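# Move boxes with repeated lot numbers onto the desk

## Task

Every cardboard box sits above a shelf-edge label carrying its lot number. Find the lot numbers that occur two or more times anywhere in the storeroom, and move each box carrying such a number onto the desk. The boxes must stay on the desk without the robot holding them. The robot must not topple or finish leaning.

## Robot and tools

Robot: a Hello Robot Stretch 3 in a physics simulator. It has one arm on a two-wheeled base. A lift carries the arm up and down a vertical mast, and the arm telescopes out to the robot's RIGHT side, not forward. The base cannot drive sideways, so to shift the gripper forward or back you drive the base. The base is 0.33 m long and 0.34 m wide. It turns in place about the point between its drive wheels, 0.05 m behind the front edge. With the arm pulled in and the wrist folded, a spin sweeps a 0.28 m radius; an unfolded, level gripper reaches past that circle.

Frames: the base frame has its origin on the floor between the drive wheels, x forward, y left, z up. hand_pose is reported in it, located where the closed fingertips meet; with all wrist joints at zero its x axis is up, y points back along the arm toward the mast, z toward the rear. The odometry frame is the base frame as it was when the scene began. base_odometry counts wheel rotation only, so wheel slip looks like travel; heading runs -3.142 to 3.142, left positive.

execute_actions: argument actions is a list holding one action, or empty (an empty list just reports state and images). An action may hold base, joints, or both, plus optional contact_limits; its motions begin together. base takes exactly one key: translate_m, a straight drive in metres relative to where the base last measured itself, forward positive, -1 to 1; or rotate_rad, an in-place turn in radians, left (counter-clockwise seen from above) positive, -3.2 to 3.2. joints is a set of absolute targets keyed by name: lift_m 0 to 1.1 (arm height on the mast); arm_m 0 to 0.52 (extension); wrist_yaw_rad -1.345 to 4.42 (0 along the arm, positive toward the front, 3.0 folded over the base); wrist_pitch_rad -1.57 to 0.451 (0 level, negative tips fingertips down); wrist_roll_rad -2.911 to 2.911 (0 fingers side by side, level); gripper_m -0.089 to 0.179 (larger is wider; the real fingertip gap is 0.007 less when nearly closed, 0.025 less when wide, and zero below 0.007); head_pan_rad -3.953 to 1.73 (0 forward, positive left, -1.57 looks along the arm); head_tilt_rad -1.53 to 0.419 (negative looks down). Tolerances for done: lift and arm ±0.004, gripper ±0.004, yaw/roll/head ±0.02, pitch ±0.05. contact_limits takes only arm_m: a motor effort percent (1 to 100) at which arm motion halts with contact_stop; low values are gentle but too low stop immediately; the cap persists until the next action. cameras: list of head_camera, nav_camera, wrist_camera or all; omitted/null/all gives every camera, [] gives none. Any unknown key, name or out-of-range number rejects the whole call. Joints or base not mentioned may still be driving toward earlier targets. An action runs at most 15 s. If a result reports a stop, later motion calls in the same reply are skipped.

wait: seconds 0 to 10; commands nothing and returns state and images. zoom_image: camera plus region [x0, y0, x1, y1] in pixels of that camera's latest full image, origin top-left, at most 504 by 504. finished_scene: scene is the integer number of the current scene; it ends that scene irreversibly after the last command is held, and its result tells whether the goal was met and gives the next task.

Results: base_status and joint_status tell how each motion ended. done for the base means the wheels turned the commanded amount, slip or not. off_target means stopped short and possibly still pushing. After contact_stop, time_out or torque_fault the old target is dropped; arm and lift go slack after a contact_stop until commanded again (a slack lift may sink under load or keep pressing). on_its_own describes uncommanded joints; its held at value is a target, not a position. motor_effort is percent of maximum, positive toward larger joint values, peak in brackets; readings carry fixed bias and noise. Positive wheel effort pushes forward. base_tilt is in degrees, forward and right positive, with a fixed offset up to about 4. turned_by_wheels and turned_by_imu give turn since the last result. lidar_m lists 12 distances (metres) in 30-degree sectors starting straight ahead and going counter-clockwise (4th left, 7th behind, 10th right), from a plane 0.17 m up, range 0.15 to 12, - means nothing; it misses clear objects, table tops and some thin legs, and the robot's own parts can block sectors 5, 6, 9, 10. wrist_depth_mm and head_depth_mm are 7 by 7 grids of median depth (45 to 1000 and 280 to 4000 mm); head grid is for the sideways image.

Cameras: head_camera and nav_camera move with the head; wrist_camera rides on the gripper. Intrinsics: head 896x504, fx=fy=664.231, cx 447.238, cy 250.31; nav fisheye 672x504, f 328.697; wrist 644x364, f 322.769.

Speed: full base speed (0.30 m/s, 1.9 rad/s) only when lift_m below 0.30, arm_m below 0.03 and wrist_yaw_rad above 2.54; otherwise 0.10 m/s and 0.63 rad/s. Fold or unfold the wrist only with lift_m between 0.32 and 0.95, wrist_pitch_rad -0.4 and roll near 0; once folded the lift may go down to 0.25. If yaw is below -0.4, pitch to -0.5 or lower.

Gripping: command a gripper_m smaller than the object to grip; to let go, open at least 0.02 beyond where contact began. Neither the reading nor done proves a grasp; the stall guard eases force, so resend a new value to squeeze again.

Avoid: pushing against fixed things with the gripper above about 0.45 m, repeated pushes after a contact_stop, driving while holding or snagged on something immovable, and reversing into furniture; these can tip the robot. If it leans, undo the move in small steps, free the gripper, and lower the lift to about 0.2 if needed. Wrist servos switch off for 10 s after sustained strain. Avoid drops, slams and hard hits. Loose objects may occasionally get nudged by outside forces. The world keeps running while you think.

Each tool is called after "Call:" by a JSON object that holds its "op" and its "data".

## Session

Call:
{"op": "execute_actions", "data": {"actions": []}}

Scene clock: 0.00 s.
base_odometry: x=+0.000 y=+0.000 heading=+0.000 (m, m, rad; odometry frame)
turned_by_wheels: +0.000 (rad since the last result)
turned_by_imu: +0.000 (rad since the last result)
base_tilt: forward=-2.0 right=+1.4 (deg)
lidar_m: 2.59 1.32 0.80 0.71 0.72 0.85 1.58 1.73 1.77 1.12 1.24 1.21
head_depth_mm: 1948 2732 2821 2802 2795 2705 2264 / 1946 2802 2808 2791 2801 2822 2267 / 1959 2691 2739 2711 2728 2740 2234 / 1961 2593 2632 2646 2667 2674 2264 / 1945 2540 2567 2565 2600 2609 2243 / 1972 2497 2530 2543 2529 2542 2233 / 1963 2441 2459 2450 2437 2449 2227
base_status: not commanded
joint_positions: lift_m=+0.506 arm_m=+0.003 wrist_yaw_rad=+3.086 wrist_pitch_rad=-0.322 wrist_roll_rad=-0.013 gripper_m=+0.037 head_pan_rad=-0.007 head_tilt_rad=-0.020
joint_status: not commanded
motor_effort: left_wheel=+0 right_wheel=+0 lift_m=+29 arm_m=-1 wrist_yaw_rad=+1 wrist_pitch_rad=+8 wrist_roll_rad=+0 gripper_m=+1 head_pan_rad=+0 head_tilt_rad=+1 (%)
hand_pose: x=-0.0082 y=+0.0876 z=+0.5412 quat_wxyz=(+0.132, +0.696, +0.095, +0.699) (m; base frame)
wrist_depth_mm: 572 596 667 685 751 794 864 / 607 638 693 746 817 857 942 / 650 691 761 799 862 940 - / 694 756 799 863 956 - - / 743 799 - 927 - - - / 777 816 - 842 869 841 862 / 702 705 694 717 709 721 722
pictures: head_camera (sideways: a quarter turn clockwise sets it upright), nav_camera (sideways: a quarter turn counterclockwise sets it upright), wrist_camera
Images, in order (width x height): head_camera 896x504, nav_camera 672x504, wrist_camera 644x364.

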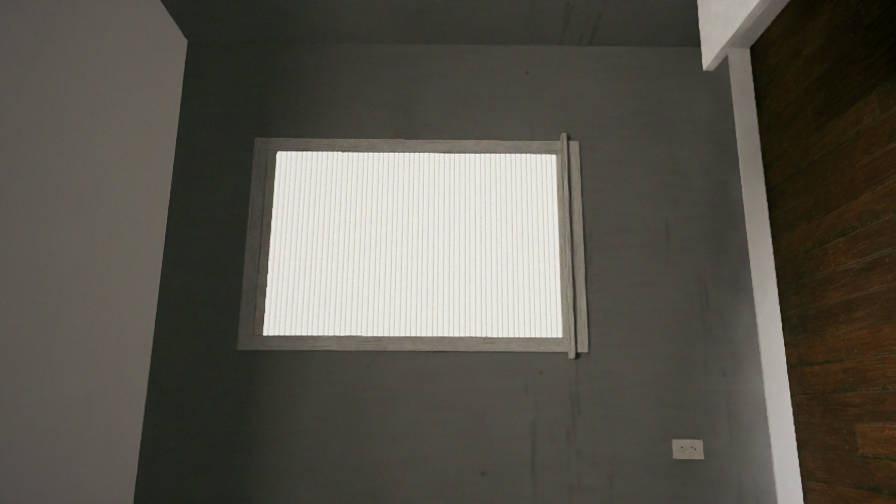

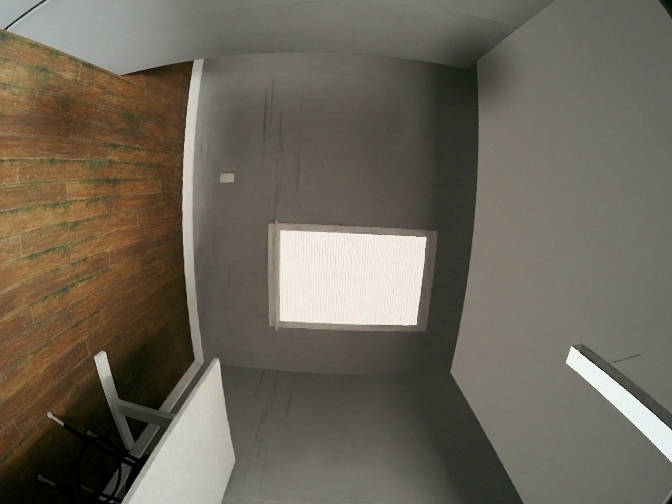

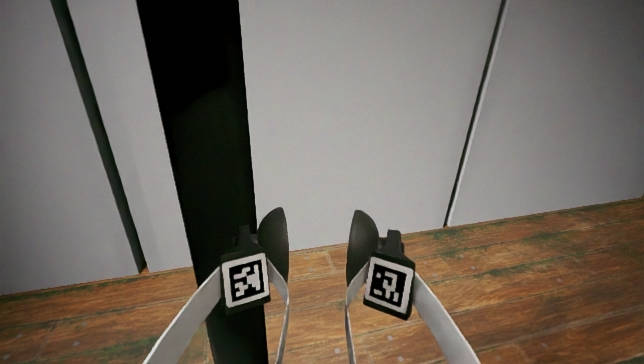

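Call:
{"op": "execute_actions", "data": {"actions": [{"joints":{"head_pan_rad":-1.57,"head_tilt_rad":-0.5}}], "cameras": ["head_camera","nav_camera"]}}

Call:
{"op": "execute_actions", "data": {"actions": [{"joints":{"head_pan_rad":-3.14,"head_tilt_rad":-0.4}}], "cameras": ["head_camera","nav_camera"]}}

Call:
{"op": "execute_actions", "data": {"actions": [{"joints":{"head_pan_rad":1.57,"head_tilt_rad":-0.4}}], "cameras": ["head_camera","nav_camera"]}}

Scene clock: 7.30 s.
base_odometry: x=+0.000 y=+0.000 heading=+0.000 (m, m, rad; odometry frame)
turned_by_wheels: +0.000 (rad since the last result)
turned_by_imu: +0.000 (rad since the last result)
base_tilt: forward=-2.1 right=+1.4 (deg)
lidar_m: 2.59 1.32 0.81 0.71 0.72 0.85 1.58 1.73 1.77 1.12 1.23 1.20
head_depth_mm: 1455 1584 1743 1958 2106 1637 1337 / 1424 1538 1706 1887 2029 1635 1339 / 1403 1510 1663 1844 1988 1616 1341 / 1376 1487 1642 1802 1946 1617 1336 / 1337 1464 1579 1694 1846 1597 1330 / 1324 1429 1560 1248 992 1518 1292 / 1291 1384 1515 1246 990 1603 1331
base_status: not commanded
joint_positions: lift_m=+0.506 arm_m=+0.003 wrist_yaw_rad=+3.086 wrist_pitch_rad=-0.322 wrist_roll_rad=-0.013 gripper_m=+0.037 head_pan_rad=-1.563 head_tilt_rad=-0.494
joint_status: all done
motor_effort: left_wheel=+0(0) right_wheel=+0(0) lift_m=+29(29) arm_m=-1(1) wrist_yaw_rad=+0(0) wrist_pitch_rad=+7(8) wrist_roll_rad=+0(0) gripper_m=+0(1) head_pan_rad=-3(41) head_tilt_rad=-2(20) (%)
hand_pose: x=-0.0082 y=+0.0876 z=+0.5412 quat_wxyz=(+0.132, +0.696, +0.095, +0.699) (m; base frame)
wrist_depth_mm: 577 604 664 682 744 819 871 / 607 645 707 745 800 894 974 / 661 704 750 794 862 959 - / 706 763 817 883 944 - - / 741 804 - 939 - - - / 761 808 - 865 881 886 883 / 692 706 690 724 710 721 735
pictures: head_camera (sideways: a quarter turn clockwise sets it upright), nav_camera (sideways: a quarter turn counterclockwise sets it upright)
Images, in order (width x height): head_camera 896x504, nav_camera 672x504.

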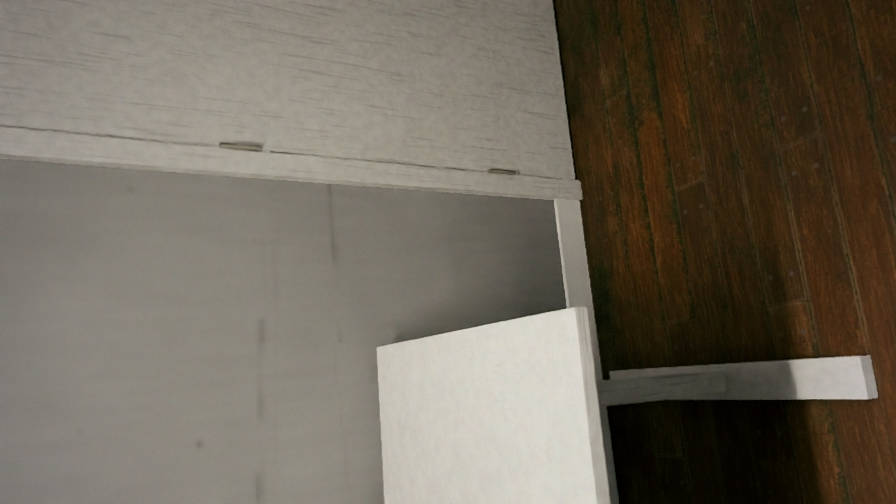

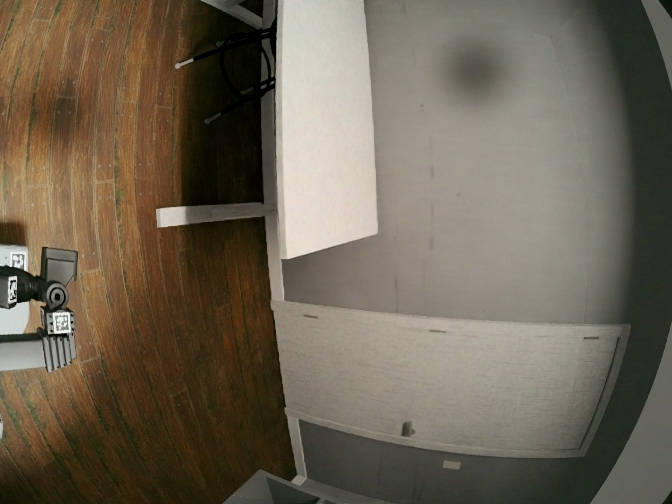

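Scene clock: 8.57 s.
base_odometry: x=+0.000 y=+0.000 heading=+0.000 (m, m, rad; odometry frame)
turned_by_wheels: +0.000 (rad since the last result)
turned_by_imu: +0.000 (rad since the last result)
base_tilt: forward=-2.0 right=+1.1 (deg)
lidar_m: 2.59 1.32 0.80 0.71 0.72 0.85 1.58 1.73 1.77 1.12 1.23 1.20
head_depth_mm: 1232 1249 1281 1318 1348 1402 1368 / 1510 1549 1609 1657 1695 1670 1433 / 1742 1843 1891 1967 2124 1770 1436 / 1902 2043 2239 2328 2164 1767 1418 / 1852 2015 2175 2282 2168 1743 1415 / 1814 1974 2107 2207 2184 1754 1405 / 1780 1922 1754 1831 1964 1741 1406
base_status: not commanded
joint_positions: lift_m=+0.506 arm_m=+0.003 wrist_yaw_rad=+3.086 wrist_pitch_rad=-0.322 wrist_roll_rad=-0.013 gripper_m=+0.037 head_pan_rad=-3.133 head_tilt_rad=-0.409
joint_status: all done
motor_effort: left_wheel=-1(1) right_wheel=+0(0) lift_m=+29(30) arm_m=-1(1) wrist_yaw_rad=+1(0) wrist_pitch_rad=+7(8) wrist_roll_rad=+0(0) gripper_m=+0(1) head_pan_rad=-3(44) head_tilt_rad=+3(11) (%)
hand_pose: x=-0.0082 y=+0.0876 z=+0.5412 quat_wxyz=(+0.132, +0.696, +0.095, +0.699) (m; base frame)
wrist_depth_mm: 575 597 653 676 736 792 856 / 619 629 693 740 796 864 951 / 657 686 770 774 878 922 - / 688 732 834 879 948 - - / 771 805 - 937 - - - / 790 823 - 820 872 855 854 / 692 706 677 703 719 726 737
pictures: head_camera (sideways: a quarter turn clockwise sets it upright), nav_camera (sideways: a quarter turn counterclockwise sets it upright)
Images, in order (width x height): head_camera 896x504, nav_camera 672x504.

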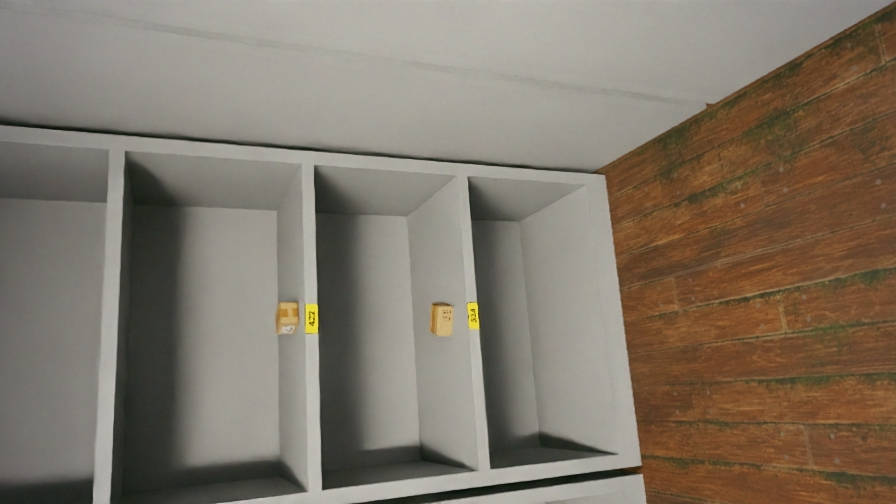

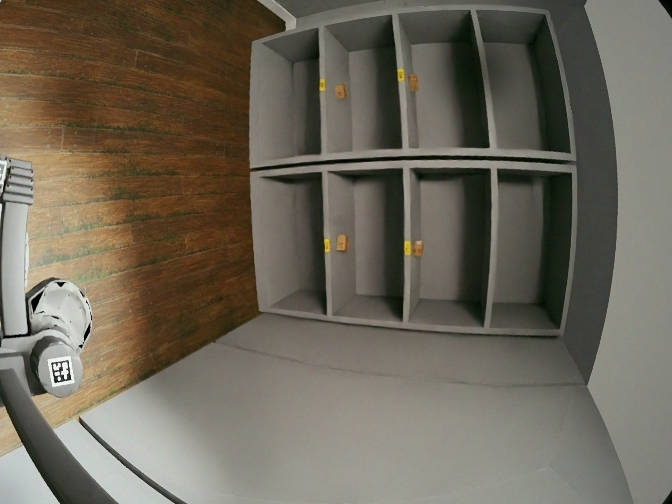

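Scene clock: 11.03 s.
base_odometry: x=+0.000 y=+0.000 heading=+0.000 (m, m, rad; odometry frame)
turned_by_wheels: +0.000 (rad since the last result)
turned_by_imu: +0.000 (rad since the last result)
base_tilt: forward=-2.1 right=+1.3 (deg)
lidar_m: 2.60 1.32 0.80 0.72 0.72 0.86 1.59 1.73 1.78 1.12 1.24 1.20
head_depth_mm: 646 697 755 829 911 1012 1147 / 629 678 734 803 877 974 1087 / 616 662 715 774 850 939 1045 / 602 644 695 754 822 905 1009 / 589 628 674 730 794 871 970 / 574 611 660 712 774 843 929 / 563 600 644 691 750 816 895
base_status: not commanded
joint_positions: lift_m=+0.506 arm_m=+0.003 wrist_yaw_rad=+3.086 wrist_pitch_rad=-0.322 wrist_roll_rad=-0.013 gripper_m=+0.037 head_pan_rad=+1.563 head_tilt_rad=-0.409
joint_status: all done
motor_effort: left_wheel=+0(0) right_wheel=+0(0) lift_m=+29(28) arm_m=-2(1) wrist_yaw_rad=+0(1) wrist_pitch_rad=+8(8) wrist_roll_rad=+1(1) gripper_m=+1(0) head_pan_rad=+3(46) head_tilt_rad=+3(3) (%)
hand_pose: x=-0.0082 y=+0.0876 z=+0.5412 quat_wxyz=(+0.132, +0.696, +0.095, +0.699) (m; base frame)
wrist_depth_mm: 578 602 660 704 733 783 881 / 613 641 706 740 797 863 938 / 647 695 764 794 879 946 - / 695 735 820 850 966 - - / 746 798 - 939 - - - / 781 810 - 839 864 863 875 / 694 694 678 720 717 716 715
pictures: head_camera (sideways: a quarter turn clockwise sets it upright), nav_camera (sideways: a quarter turn counterclockwise sets it upright)
Images, in order (width x height): head_camera 896x504, nav_camera 672x504.

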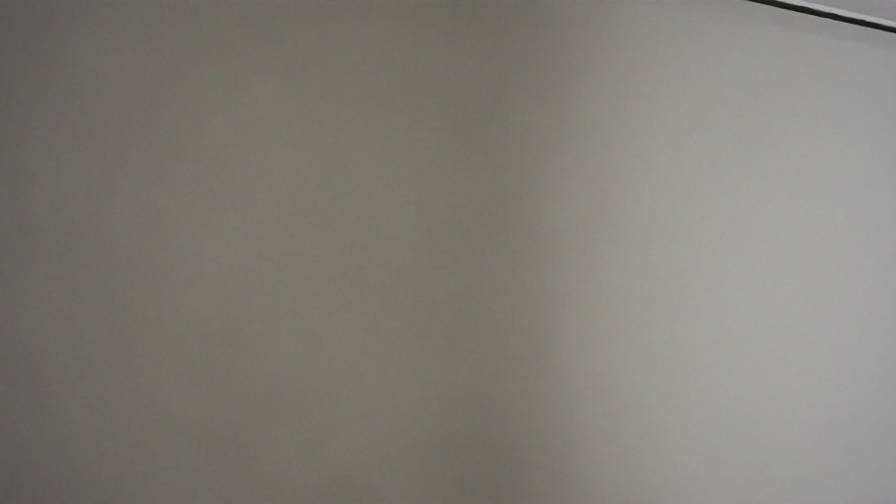

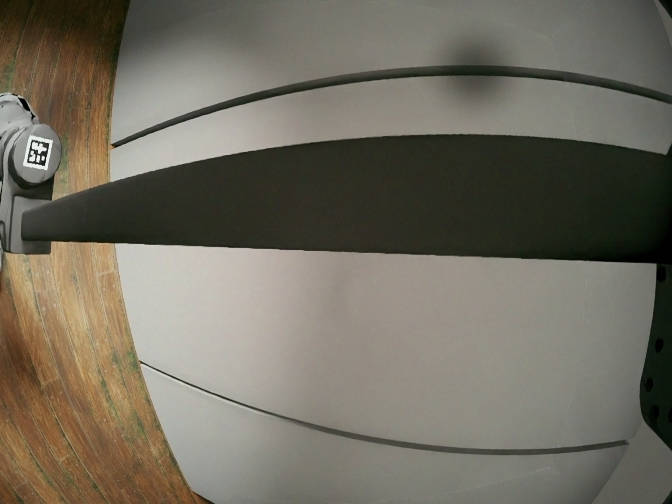

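Call:
{"op": "execute_actions", "data": {"actions": [{"joints":{"head_pan_rad":-2.65,"head_tilt_rad":-0.4}}], "cameras": ["head_camera"]}}

Call:
{"op": "zoom_image", "data": {"camera": "head_camera", "region": [200, 0, 600, 504]}}

Scene clock: 17.87 s.
base_odometry: x=+0.000 y=+0.000 heading=+0.000 (m, m, rad; odometry frame)
turned_by_wheels: +0.000 (rad since the last result)
turned_by_imu: +0.000 (rad since the last result)
base_tilt: forward=-2.2 right=+1.3 (deg)
lidar_m: 2.59 1.32 0.80 0.71 0.72 0.85 1.58 1.73 1.77 1.12 1.24 1.20
head_depth_mm: 1778 1919 2022 2097 2219 1787 1433 / 1776 1965 2021 2189 2216 1769 1417 / 1836 1630 1746 1886 2035 1775 1420 / 1921 2071 2219 2326 2185 1765 1412 / 1962 2109 2311 2398 2165 1757 1413 / 2021 2181 2268 2350 2225 1748 1403 / 1792 1899 2052 2259 2246 1737 1412
base_status: not commanded
joint_positions: lift_m=+0.506 arm_m=+0.003 wrist_yaw_rad=+3.086 wrist_pitch_rad=-0.322 wrist_roll_rad=-0.013 gripper_m=+0.037 head_pan_rad=-2.643 head_tilt_rad=-0.409
joint_status: all done
motor_effort: left_wheel=+0(0) right_wheel=-1(0) lift_m=+29(29) arm_m=-1(1) wrist_yaw_rad=+0(0) wrist_pitch_rad=+8(7) wrist_roll_rad=+0(0) gripper_m=+0(0) head_pan_rad=-3(44) head_tilt_rad=+3(4) (%)
hand_pose: x=-0.0082 y=+0.0876 z=+0.5412 quat_wxyz=(+0.132, +0.696, +0.095, +0.699) (m; base frame)
wrist_depth_mm: 572 602 657 696 748 794 852 / 618 648 706 739 792 871 938 / 645 686 751 793 867 947 - / 682 743 846 862 942 - - / 739 805 - 968 - - - / 780 824 - 827 859 825 883 / 688 694 696 699 723 725 725
pictures: head_camera (sideways: a quarter turn clockwise sets it upright)
Images, in order (width x height): head_camera 896x504.

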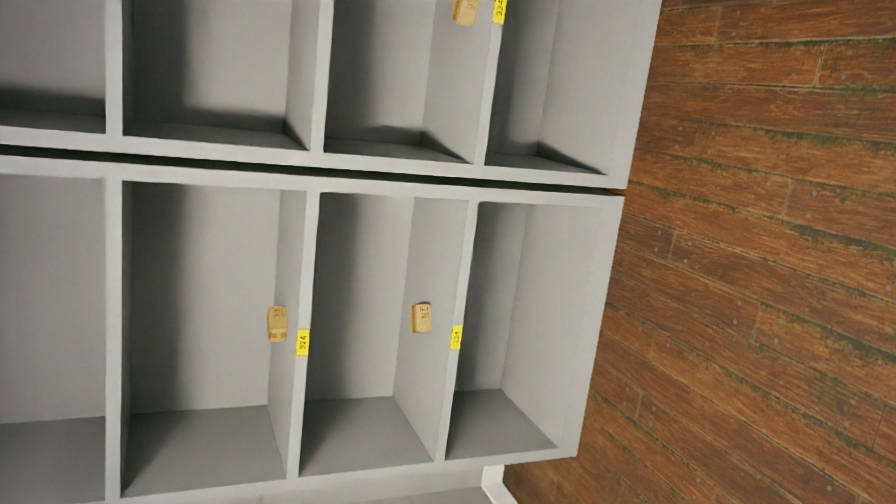

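Region (200, 0, 600, 504) of head_camera's 896x504 image, scaled by 1.000; it fills the left 400 columns of this view, and the rest is white.

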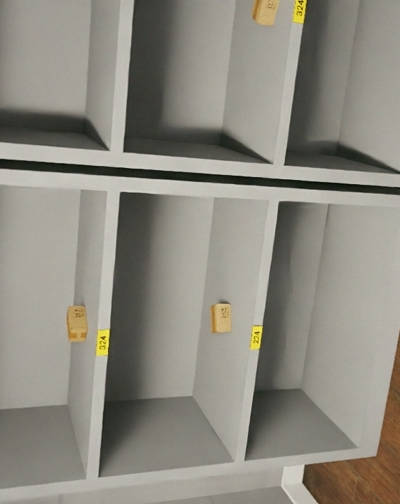

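Call:
{"op": "zoom_image", "data": {"camera": "head_camera", "region": [260, 290, 480, 370]}}

Call:
{"op": "zoom_image", "data": {"camera": "head_camera", "region": [440, 0, 520, 40]}}

Region (260, 290, 480, 370) of head_camera's 896x504 image, scaled by 2.291, with more detail than that image has; it fills the top 183 rows of this view, and the rest is white.

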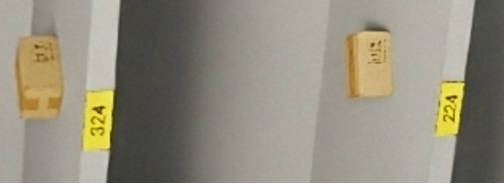

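Region (440, 0, 520, 40) of head_camera's 896x504 image, scaled by 6.300, with more detail than that image has.

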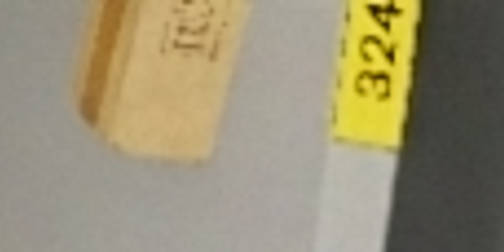

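Call:
{"op": "execute_actions", "data": {"actions": [{"base":{"rotate_rad":0.2},"joints":{"lift_m":0.26,"wrist_pitch_rad":-0.4,"head_pan_rad":0.8,"head_tilt_rad":-0.5}}], "cameras": ["nav_camera"]}}

Call:
{"op": "execute_actions", "data": {"actions": [{"base":{"translate_m":1.0}}], "cameras": ["nav_camera"]}}

Call:
{"op": "execute_actions", "data": {"actions": [{"base":{"translate_m":0.8},"joints":{"head_pan_rad":1.7}}], "cameras": ["nav_camera","head_camera"]}}

Scene clock: 34.47 s.
base_odometry: x=+0.000 y=+0.000 heading=+0.200 (m, m, rad; odometry frame)
turned_by_wheels: +0.200 (rad since the last result)
turned_by_imu: +0.199 (rad since the last result)
base_tilt: forward=-2.0 right=+1.3 (deg)
lidar_m: 2.59 1.02 0.74 0.71 0.74 1.00 1.73 2.06 1.65 1.12 1.53 1.70
head_depth_mm: 1220 1385 1594 2627 2091 1653 1348 / 1066 1197 1339 1554 1818 1618 1341 / 954 1039 1166 1307 1500 1579 1338 / 855 933 1027 1138 1270 1467 1332 / 788 846 917 1012 1122 1253 1307 / 716 765 828 899 984 1090 1211 / 658 704 751 816 883 964 1064
base_status: done
joint_positions: lift_m=+0.261 arm_m=+0.003 wrist_yaw_rad=+3.086 wrist_pitch_rad=-0.416 wrist_roll_rad=-0.013 gripper_m=+0.037 head_pan_rad=+0.793 head_tilt_rad=-0.494
joint_status: all done
motor_effort: left_wheel=-3(9) right_wheel=+2(4) lift_m=+12(24) arm_m=-2(1) wrist_yaw_rad=+0(0) wrist_pitch_rad=+7(9) wrist_roll_rad=+0(1) gripper_m=+0(0) head_pan_rad=+3(44) head_tilt_rad=-2(10) (%)
hand_pose: x=-0.0088 y=+0.0769 z=+0.2739 quat_wxyz=(+0.164, +0.691, +0.128, +0.692) (m; base frame)
wrist_depth_mm: 643 655 674 683 692 706 699 / 687 715 731 747 757 757 777 / 769 767 803 816 838 857 864 / 666 678 - 684 711 737 750 / 548 556 - 569 602 571 591 / 464 494 - - 484 490 491 / - - - - 414 424 425
pictures: nav_camera (sideways: a quarter turn counterclockwise sets it upright)
Images, in order (width x height): nav_camera 672x504.

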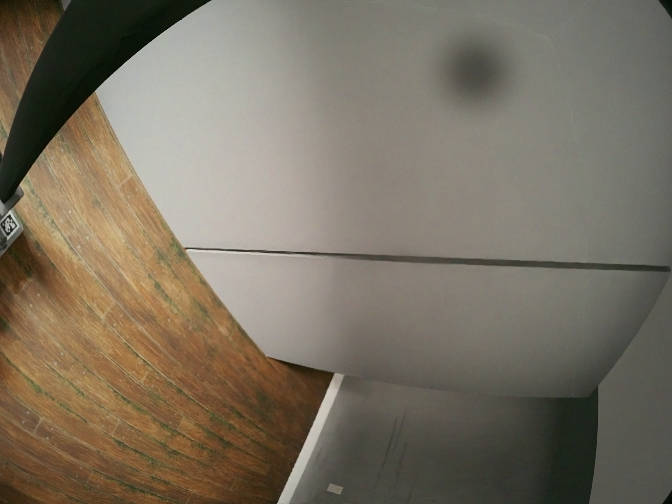

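Scene clock: 39.50 s.
base_odometry: x=+0.980 y=+0.198 heading=+0.200 (m, m, rad; odometry frame)
turned_by_wheels: +0.000 (rad since the last result)
turned_by_imu: +0.004 (rad since the last result)
base_tilt: forward=-2.2 right=+1.2 (deg)
lidar_m: 1.59 1.65 0.75 0.72 0.75 1.02 2.73 2.22 0.96 0.96 1.64 1.65
head_depth_mm: 1459 1561 1676 1774 1885 1639 1352 / 1575 1687 1813 1967 2003 1629 1346 / 1729 1833 1985 2143 2071 1631 1337 / 1871 2016 2212 2370 2063 1622 1330 / 2077 2262 2471 2628 1966 1575 1318 / 722 775 837 908 994 1096 1222 / 664 712 761 820 891 970 1075
base_status: done
joint_positions: lift_m=+0.261 arm_m=+0.003 wrist_yaw_rad=+3.086 wrist_pitch_rad=-0.416 wrist_roll_rad=-0.013 gripper_m=+0.037 head_pan_rad=+0.793 head_tilt_rad=-0.495
joint_status: not commanded
motor_effort: left_wheel=-4(11) right_wheel=+2(6) lift_m=+12(12) arm_m=+0(1) wrist_yaw_rad=+0(0) wrist_pitch_rad=+8(7) wrist_roll_rad=+0(1) gripper_m=+1(1) head_pan_rad=+3(3) head_tilt_rad=-2(2) (%)
hand_pose: x=-0.0088 y=+0.0768 z=+0.2739 quat_wxyz=(+0.164, +0.691, +0.128, +0.692) (m; base frame)
wrist_depth_mm: 654 666 675 675 697 693 - / 720 718 735 735 764 767 - / 776 781 814 805 814 850 974 / 668 680 - 704 705 727 726 / 548 553 - 562 584 576 586 / 461 500 - - 484 481 499 / - - - - 411 416 425
pictures: nav_camera (sideways: a quarter turn counterclockwise sets it upright)
Images, in order (width x height): nav_camera 672x504.

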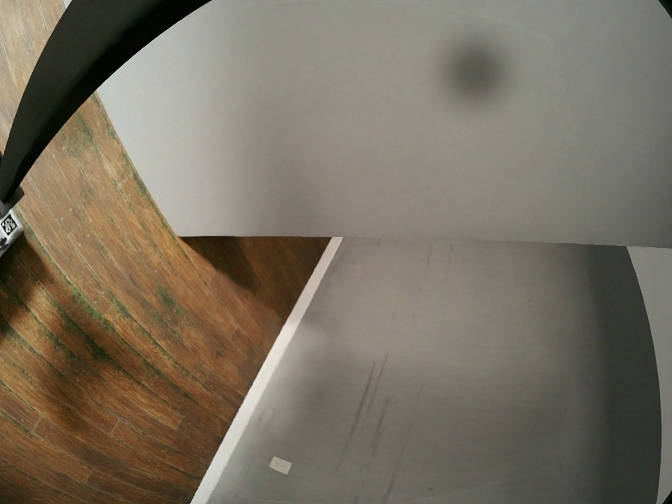

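Scene clock: 43.97 s.
base_odometry: x=+1.764 y=+0.357 heading=+0.200 (m, m, rad; odometry frame)
turned_by_wheels: +0.000 (rad since the last result)
turned_by_imu: +0.003 (rad since the last result)
base_tilt: forward=-2.1 right=+1.3 (deg)
lidar_m: 0.78 0.81 1.11 0.98 0.77 1.03 2.83 2.09 1.25 1.58 1.11 0.81
head_depth_mm: 1833 1987 2165 2368 2080 1640 1350 / 1834 1997 2185 2386 2068 1625 1333 / 1854 2016 2205 2450 2063 1626 1334 / 1869 2032 2252 2436 2037 1620 1341 / 1880 2017 2199 2420 1504 1526 1318 / 751 785 811 847 920 1025 1161 / 614 660 720 794 882 - -
base_status: done
joint_positions: lift_m=+0.261 arm_m=+0.003 wrist_yaw_rad=+3.086 wrist_pitch_rad=-0.416 wrist_roll_rad=-0.013 gripper_m=+0.037 head_pan_rad=+1.693 head_tilt_rad=-0.495
joint_status: all done
motor_effort: left_wheel=-4(11) right_wheel=+2(6) lift_m=+11(12) arm_m=-1(0) wrist_yaw_rad=+1(1) wrist_pitch_rad=+8(8) wrist_roll_rad=+0(0) gripper_m=+0(1) head_pan_rad=+3(41) head_tilt_rad=-2(2) (%)
hand_pose: x=-0.0088 y=+0.0768 z=+0.2739 quat_wxyz=(+0.165, +0.691, +0.128, +0.692) (m; base frame)
wrist_depth_mm: 660 664 - - - - 859 / 722 734 - - - - 847 / 768 795 910 912 939 960 855 / 673 671 - 702 701 730 733 / 549 546 - 565 602 579 585 / 459 496 - - 480 486 489 / - - - - 416 420 417
pictures: head_camera (sideways: a quarter turn clockwise sets it upright), nav_camera (sideways: a quarter turn counterclockwise sets it upright)
Images, in order (width x height): head_camera 896x504, nav_camera 672x504.

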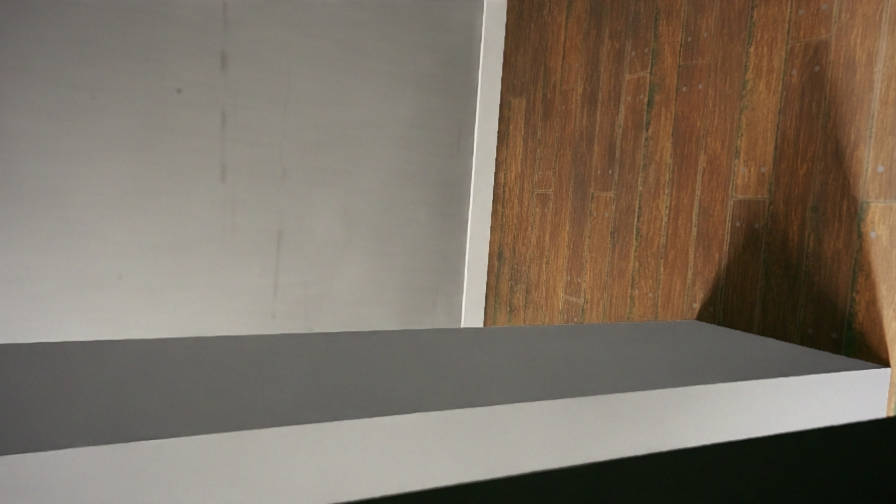

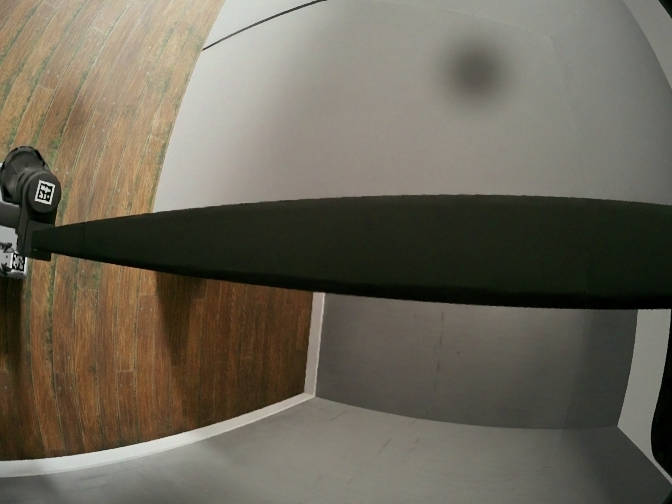

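Call:
{"op": "execute_actions", "data": {"actions": [{"base":{"translate_m":0.3}}], "cameras": []}}

Call:
{"op": "execute_actions", "data": {"actions": [{"base":{"rotate_rad":1.571},"joints":{"head_pan_rad":0.3}}], "cameras": ["nav_camera"]}}

Call:
{"op": "execute_actions", "data": {"actions": [{"base":{"translate_m":1.0}}], "cameras": []}}

Call:
{"op": "execute_actions", "data": {"actions": [{"base":{"translate_m":0.7},"joints":{"head_pan_rad":1.7,"head_tilt_rad":-0.4}}], "cameras": ["nav_camera","head_camera"]}}

Scene clock: 53.27 s.
base_odometry: x=+2.058 y=+0.417 heading=+0.200 (m, m, rad; odometry frame)
turned_by_wheels: +0.000 (rad since the last result)
turned_by_imu: +0.001 (rad since the last result)
base_tilt: forward=-2.0 right=+1.4 (deg)
lidar_m: 0.48 0.50 0.68 1.86 0.91 1.03 2.84 1.65 1.40 1.58 0.68 0.50
head_depth_mm: 1828 1948 2012 1899 1794 1577 1348 / 1853 2003 2162 2406 2064 1629 1357 / 1864 2022 2198 2455 2070 1638 1343 / 1894 2032 2220 2451 2045 1611 1326 / 1914 2044 2279 2484 2044 1601 1313 / 1916 2076 2283 2503 2049 1616 1328 / 1943 2126 2283 2487 1947 - -
base_status: done
joint_positions: lift_m=+0.261 arm_m=+0.003 wrist_yaw_rad=+3.086 wrist_pitch_rad=-0.416 wrist_roll_rad=-0.013 gripper_m=+0.037 head_pan_rad=+1.693 head_tilt_rad=-0.495
joint_status: not commanded
motor_effort: left_wheel=-4(11) right_wheel=+1(6) lift_m=+11(12) arm_m=-1(2) wrist_yaw_rad=+1(0) wrist_pitch_rad=+8(8) wrist_roll_rad=+0(0) gripper_m=+0(0) head_pan_rad=+3(3) head_tilt_rad=-1(1) (%)
hand_pose: x=-0.0088 y=+0.0768 z=+0.2739 quat_wxyz=(+0.165, +0.691, +0.128, +0.692) (m; base frame)
wrist_depth_mm: 687 901 - - - 764 537 / 725 965 - - - 781 530 / 777 826 915 914 957 762 536 / 662 672 - 705 698 688 535 / 549 553 - 562 596 583 529 / 464 497 - - 483 486 478 / - - - - 411 422 421
pictures: none
No camera images: the call's "cameras" was empty. Leave "cameras" out to get every camera's image.

Scene clock: 55.57 s.
base_odometry: x=+2.058 y=+0.417 heading=+1.770 (m, m, rad; odometry frame)
turned_by_wheels: +1.571 (rad since the last result)
turned_by_imu: +1.560 (rad since the last result)
base_tilt: forward=-2.0 right=+1.3 (deg)
lidar_m: 1.89 0.91 1.03 2.88 1.64 1.40 1.58 0.67 0.50 0.48 0.50 0.68
head_depth_mm: 1806 1931 2097 2280 2083 1636 1336 / 1836 2010 2169 2348 2076 1636 1348 / 1895 2053 2256 2441 2081 1625 1340 / 1957 2118 2321 2505 2068 1614 1335 / 2007 2182 2421 2545 1993 1613 1338 / 992 1048 1119 1194 1276 1373 1324 / 836 873 918 972 1049 1177 1288
base_status: done
joint_positions: lift_m=+0.261 arm_m=+0.003 wrist_yaw_rad=+3.086 wrist_pitch_rad=-0.416 wrist_roll_rad=-0.013 gripper_m=+0.037 head_pan_rad=+0.307 head_tilt_rad=-0.495
joint_status: all done
motor_effort: left_wheel=-3(14) right_wheel=+2(7) lift_m=+12(11) arm_m=-1(1) wrist_yaw_rad=+0(0) wrist_pitch_rad=+7(7) wrist_roll_rad=+0(0) gripper_m=+0(0) head_pan_rad=-3(44) head_tilt_rad=-2(1) (%)
hand_pose: x=-0.0088 y=+0.0768 z=+0.2739 quat_wxyz=(+0.165, +0.691, +0.128, +0.692) (m; base frame)
wrist_depth_mm: - - - - - - 820 / - - - - - - 801 / 885 868 902 896 909 935 786 / 666 675 - 695 703 725 729 / 544 551 - 557 599 571 582 / 462 497 - - 484 483 485 / - - - - 412 419 418
pictures: nav_camera (sideways: a quarter turn counterclockwise sets it upright)
Images, in order (width x height): nav_camera 672x504.

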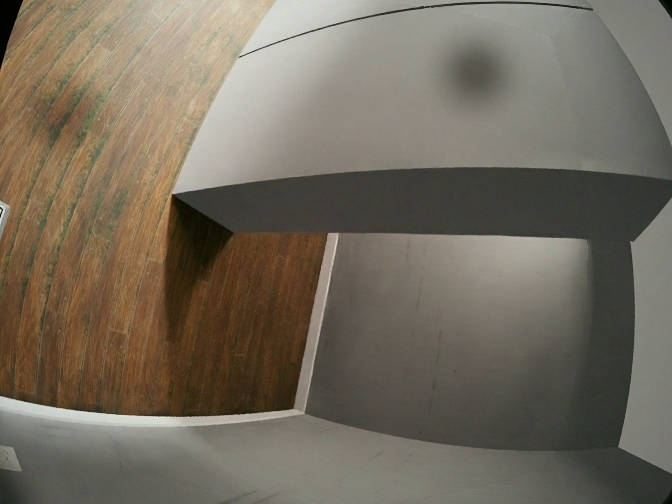

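Scene clock: 60.60 s.
base_odometry: x=+1.860 y=+1.397 heading=+1.770 (m, m, rad; odometry frame)
turned_by_wheels: +0.000 (rad since the last result)
turned_by_imu: +0.004 (rad since the last result)
base_tilt: forward=-2.2 right=+1.3 (deg)
lidar_m: 1.19 1.24 0.56 0.54 0.57 2.29 1.85 0.68 0.50 0.48 0.50 0.69
head_depth_mm: 953 1022 1112 1214 1336 1483 1345 / 973 1058 1144 1262 1385 1513 1348 / 1007 1086 1186 1297 1443 1572 1332 / 1026 1119 1221 1348 1504 1611 1331 / 1061 1152 1266 1407 1565 1623 1328 / 1098 1196 1308 1462 1649 1623 1328 / 1129 1240 1364 1522 1729 1597 1325
base_status: done
joint_positions: lift_m=+0.261 arm_m=+0.003 wrist_yaw_rad=+3.086 wrist_pitch_rad=-0.416 wrist_roll_rad=-0.013 gripper_m=+0.037 head_pan_rad=+0.307 head_tilt_rad=-0.495
joint_status: not commanded
motor_effort: left_wheel=-3(10) right_wheel=+2(6) lift_m=+12(12) arm_m=-1(2) wrist_yaw_rad=+0(0) wrist_pitch_rad=+8(8) wrist_roll_rad=+0(0) gripper_m=+1(0) head_pan_rad=-3(3) head_tilt_rad=-1(2) (%)
hand_pose: x=-0.0088 y=+0.0768 z=+0.2739 quat_wxyz=(+0.165, +0.691, +0.128, +0.692) (m; base frame)
wrist_depth_mm: - - 519 525 541 - - / - - 566 574 - - - / 852 873 632 632 832 961 969 / 664 678 - 665 677 728 728 / 546 555 - 561 594 577 588 / 460 501 - - 480 492 484 / - - - - 410 420 419
pictures: none
No camera images: the call's "cameras" was empty. Leave "cameras" out to get every camera's image.

Scene clock: 64.73 s.
base_odometry: x=+1.721 y=+2.083 heading=+1.770 (m, m, rad; odometry frame)
turned_by_wheels: +0.000 (rad since the last result)
turned_by_imu: +0.002 (rad since the last result)
base_tilt: forward=-1.9 right=+1.4 (deg)
lidar_m: 0.49 0.51 0.70 1.98 0.76 0.77 1.85 0.69 0.51 0.49 0.51 0.50
head_depth_mm: 2491 2337 2182 2070 1981 1706 1430 / 3687 3908 - 3232 2345 1753 1424 / 3737 - - 3425 2339 1769 1422 / 3745 3987 - 3451 2334 1750 1420 / 2882 3004 2965 2630 2274 1755 1415 / 2060 2219 2313 1951 1814 1733 1400 / 1239 1331 1412 1546 1569 1645 -
base_status: done
joint_positions: lift_m=+0.261 arm_m=+0.003 wrist_yaw_rad=+3.086 wrist_pitch_rad=-0.416 wrist_roll_rad=-0.013 gripper_m=+0.037 head_pan_rad=+1.693 head_tilt_rad=-0.409
joint_status: all done
motor_effort: left_wheel=-3(10) right_wheel=+2(6) lift_m=+12(12) arm_m=-1(1) wrist_yaw_rad=+0(0) wrist_pitch_rad=+8(8) wrist_roll_rad=+0(0) gripper_m=+0(0) head_pan_rad=+3(44) head_tilt_rad=+3(11) (%)
hand_pose: x=-0.0088 y=+0.0768 z=+0.2739 quat_wxyz=(+0.165, +0.691, +0.128, +0.692) (m; base frame)
wrist_depth_mm: - - - - - 786 544 / - - - - - 809 553 / 683 837 900 908 921 793 548 / 645 677 - 708 714 695 547 / 548 556 - 555 595 580 530 / 462 491 - - 484 489 491 / - - - - 414 415 418
pictures: head_camera (sideways: a quarter turn clockwise sets it upright), nav_camera (sideways: a quarter turn counterclockwise sets it upright)
Images, in order (width x height): head_camera 896x504, nav_camera 672x504.

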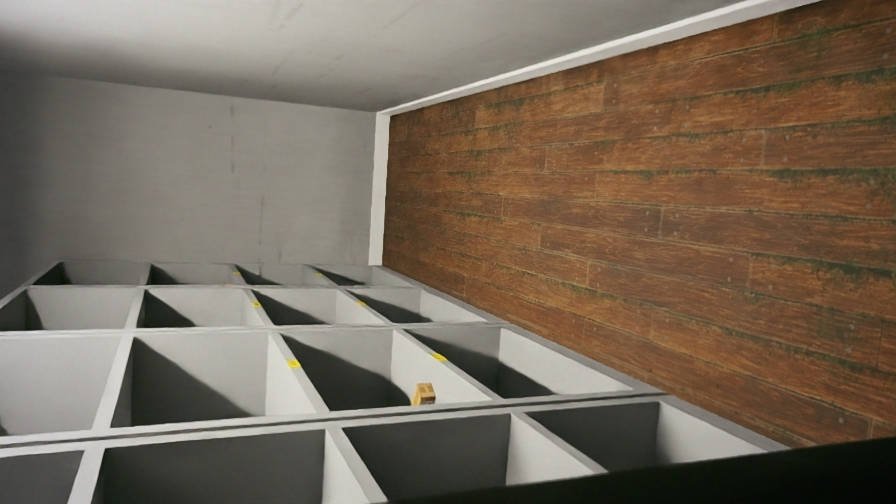

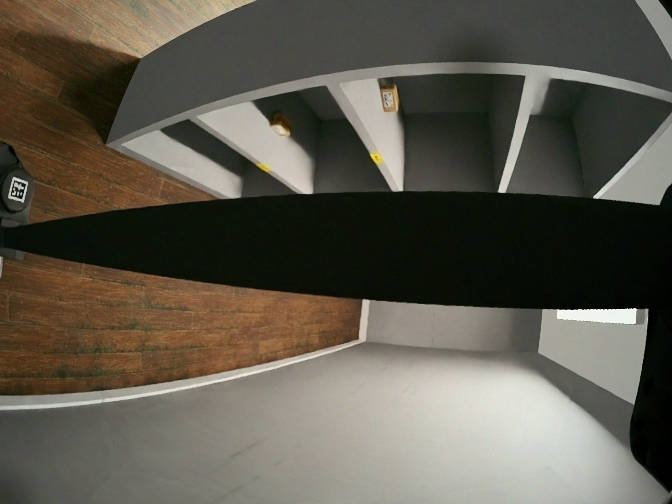

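Call:
{"op": "execute_actions", "data": {"actions": [{"base":{"rotate_rad":-1.565},"joints":{"head_pan_rad":-1.9,"head_tilt_rad":-0.7}}], "cameras": []}}

Call:
{"op": "execute_actions", "data": {"actions": [{"base":{"translate_m":-1.0}}], "cameras": ["nav_camera","head_camera"]}}

Scene clock: 72.47 s.
base_odometry: x=+1.721 y=+2.083 heading=+0.205 (m, m, rad; odometry frame)
turned_by_wheels: -1.565 (rad since the last result)
turned_by_imu: -1.555 (rad since the last result)
base_tilt: forward=-2.0 right=+1.3 (deg)
lidar_m: 0.49 0.51 0.50 0.49 0.51 0.70 2.01 0.76 0.77 1.83 0.69 0.51
head_depth_mm: 771 813 859 908 1018 1336 1210 / 910 966 1034 1113 1202 1315 1216 / 3010 3392 2728 1962 1560 1401 1204 / 2897 3311 2752 2089 1662 1391 1201 / 2867 3217 2745 2078 1653 1400 1192 / 2846 3140 2718 2033 1654 1384 1196 / 2763 3064 2700 2049 1639 1380 1195
base_status: done
joint_positions: lift_m=+0.261 arm_m=+0.003 wrist_yaw_rad=+3.086 wrist_pitch_rad=-0.416 wrist_roll_rad=-0.013 gripper_m=+0.037 head_pan_rad=-1.893 head_tilt_rad=-0.692
joint_status: all done
motor_effort: left_wheel=+3(17) right_wheel=-2(5) lift_m=+11(13) arm_m=-1(2) wrist_yaw_rad=+0(0) wrist_pitch_rad=+8(8) wrist_roll_rad=+0(0) gripper_m=+0(0) head_pan_rad=-4(41) head_tilt_rad=-2(18) (%)
hand_pose: x=-0.0088 y=+0.0768 z=+0.2739 quat_wxyz=(+0.165, +0.691, +0.128, +0.692) (m; base frame)
wrist_depth_mm: 455 459 468 475 481 483 484 / 501 509 505 522 515 526 515 / 548 547 558 559 572 573 554 / 586 592 - 606 619 624 558 / 552 552 - 560 598 575 540 / 462 502 - - 476 484 495 / - - - - 414 414 419
pictures: none
No camera images: the call's "cameras" was empty. Leave "cameras" out to get every camera's image.

Scene clock: 77.40 s.
base_odometry: x=+0.742 y=+1.879 heading=+0.205 (m, m, rad; odometry frame)
turned_by_wheels: +0.000 (rad since the last result)
turned_by_imu: -0.005 (rad since the last result)
base_tilt: forward=-2.0 right=+1.3 (deg)
lidar_m: 1.50 0.70 0.51 0.50 0.52 0.71 2.01 1.37 0.66 0.98 0.68 1.55
head_depth_mm: 574 605 658 779 1000 1353 1210 / 676 718 676 831 937 1144 1199 / 826 839 669 1060 973 1265 1200 / 868 926 637 1200 978 1277 1178 / 834 893 634 1166 974 1250 1168 / 809 865 627 1125 948 876 1146 / 788 845 625 1102 937 851 1124
base_status: done
joint_positions: lift_m=+0.261 arm_m=+0.003 wrist_yaw_rad=+3.086 wrist_pitch_rad=-0.416 wrist_roll_rad=-0.013 gripper_m=+0.037 head_pan_rad=-1.893 head_tilt_rad=-0.692
joint_status: not commanded
motor_effort: left_wheel=+4(10) right_wheel=-2(6) lift_m=+11(11) arm_m=-2(2) wrist_yaw_rad=+1(1) wrist_pitch_rad=+7(8) wrist_roll_rad=+0(0) gripper_m=+0(0) head_pan_rad=-4(4) head_tilt_rad=-3(3) (%)
hand_pose: x=-0.0088 y=+0.0768 z=+0.2739 quat_wxyz=(+0.165, +0.691, +0.128, +0.692) (m; base frame)
wrist_depth_mm: 469 473 476 485 485 491 502 / 509 509 517 527 535 531 546 / 542 555 565 575 583 592 604 / 589 604 - 628 636 634 646 / 543 555 - 565 598 580 582 / 462 497 - - 489 479 486 / - - - - 412 418 423
pictures: head_camera (sideways: a quarter turn clockwise sets it upright), nav_camera (sideways: a quarter turn counterclockwise sets it upright)
Images, in order (width x height): head_camera 896x504, nav_camera 672x504.

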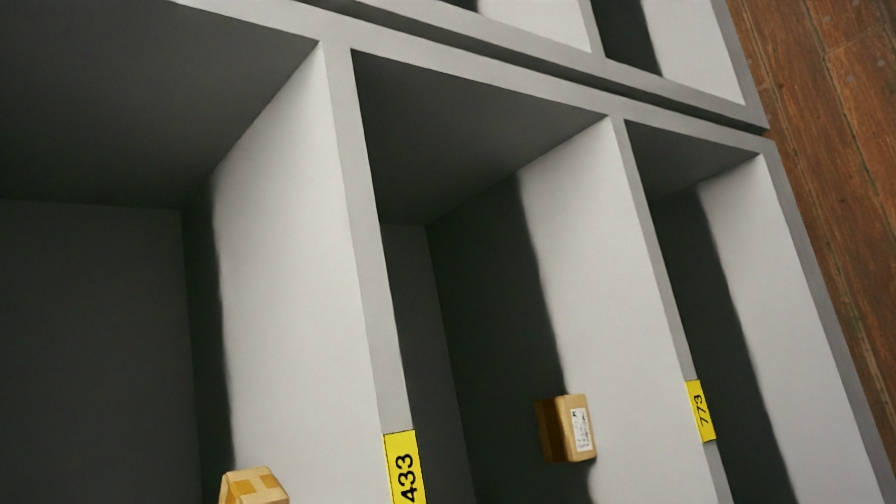

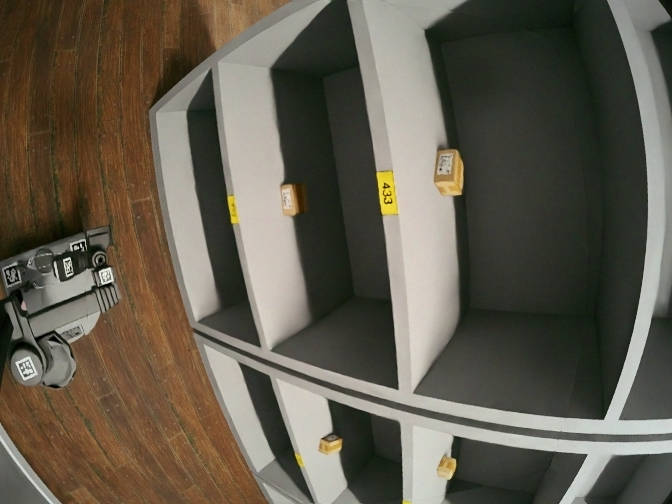

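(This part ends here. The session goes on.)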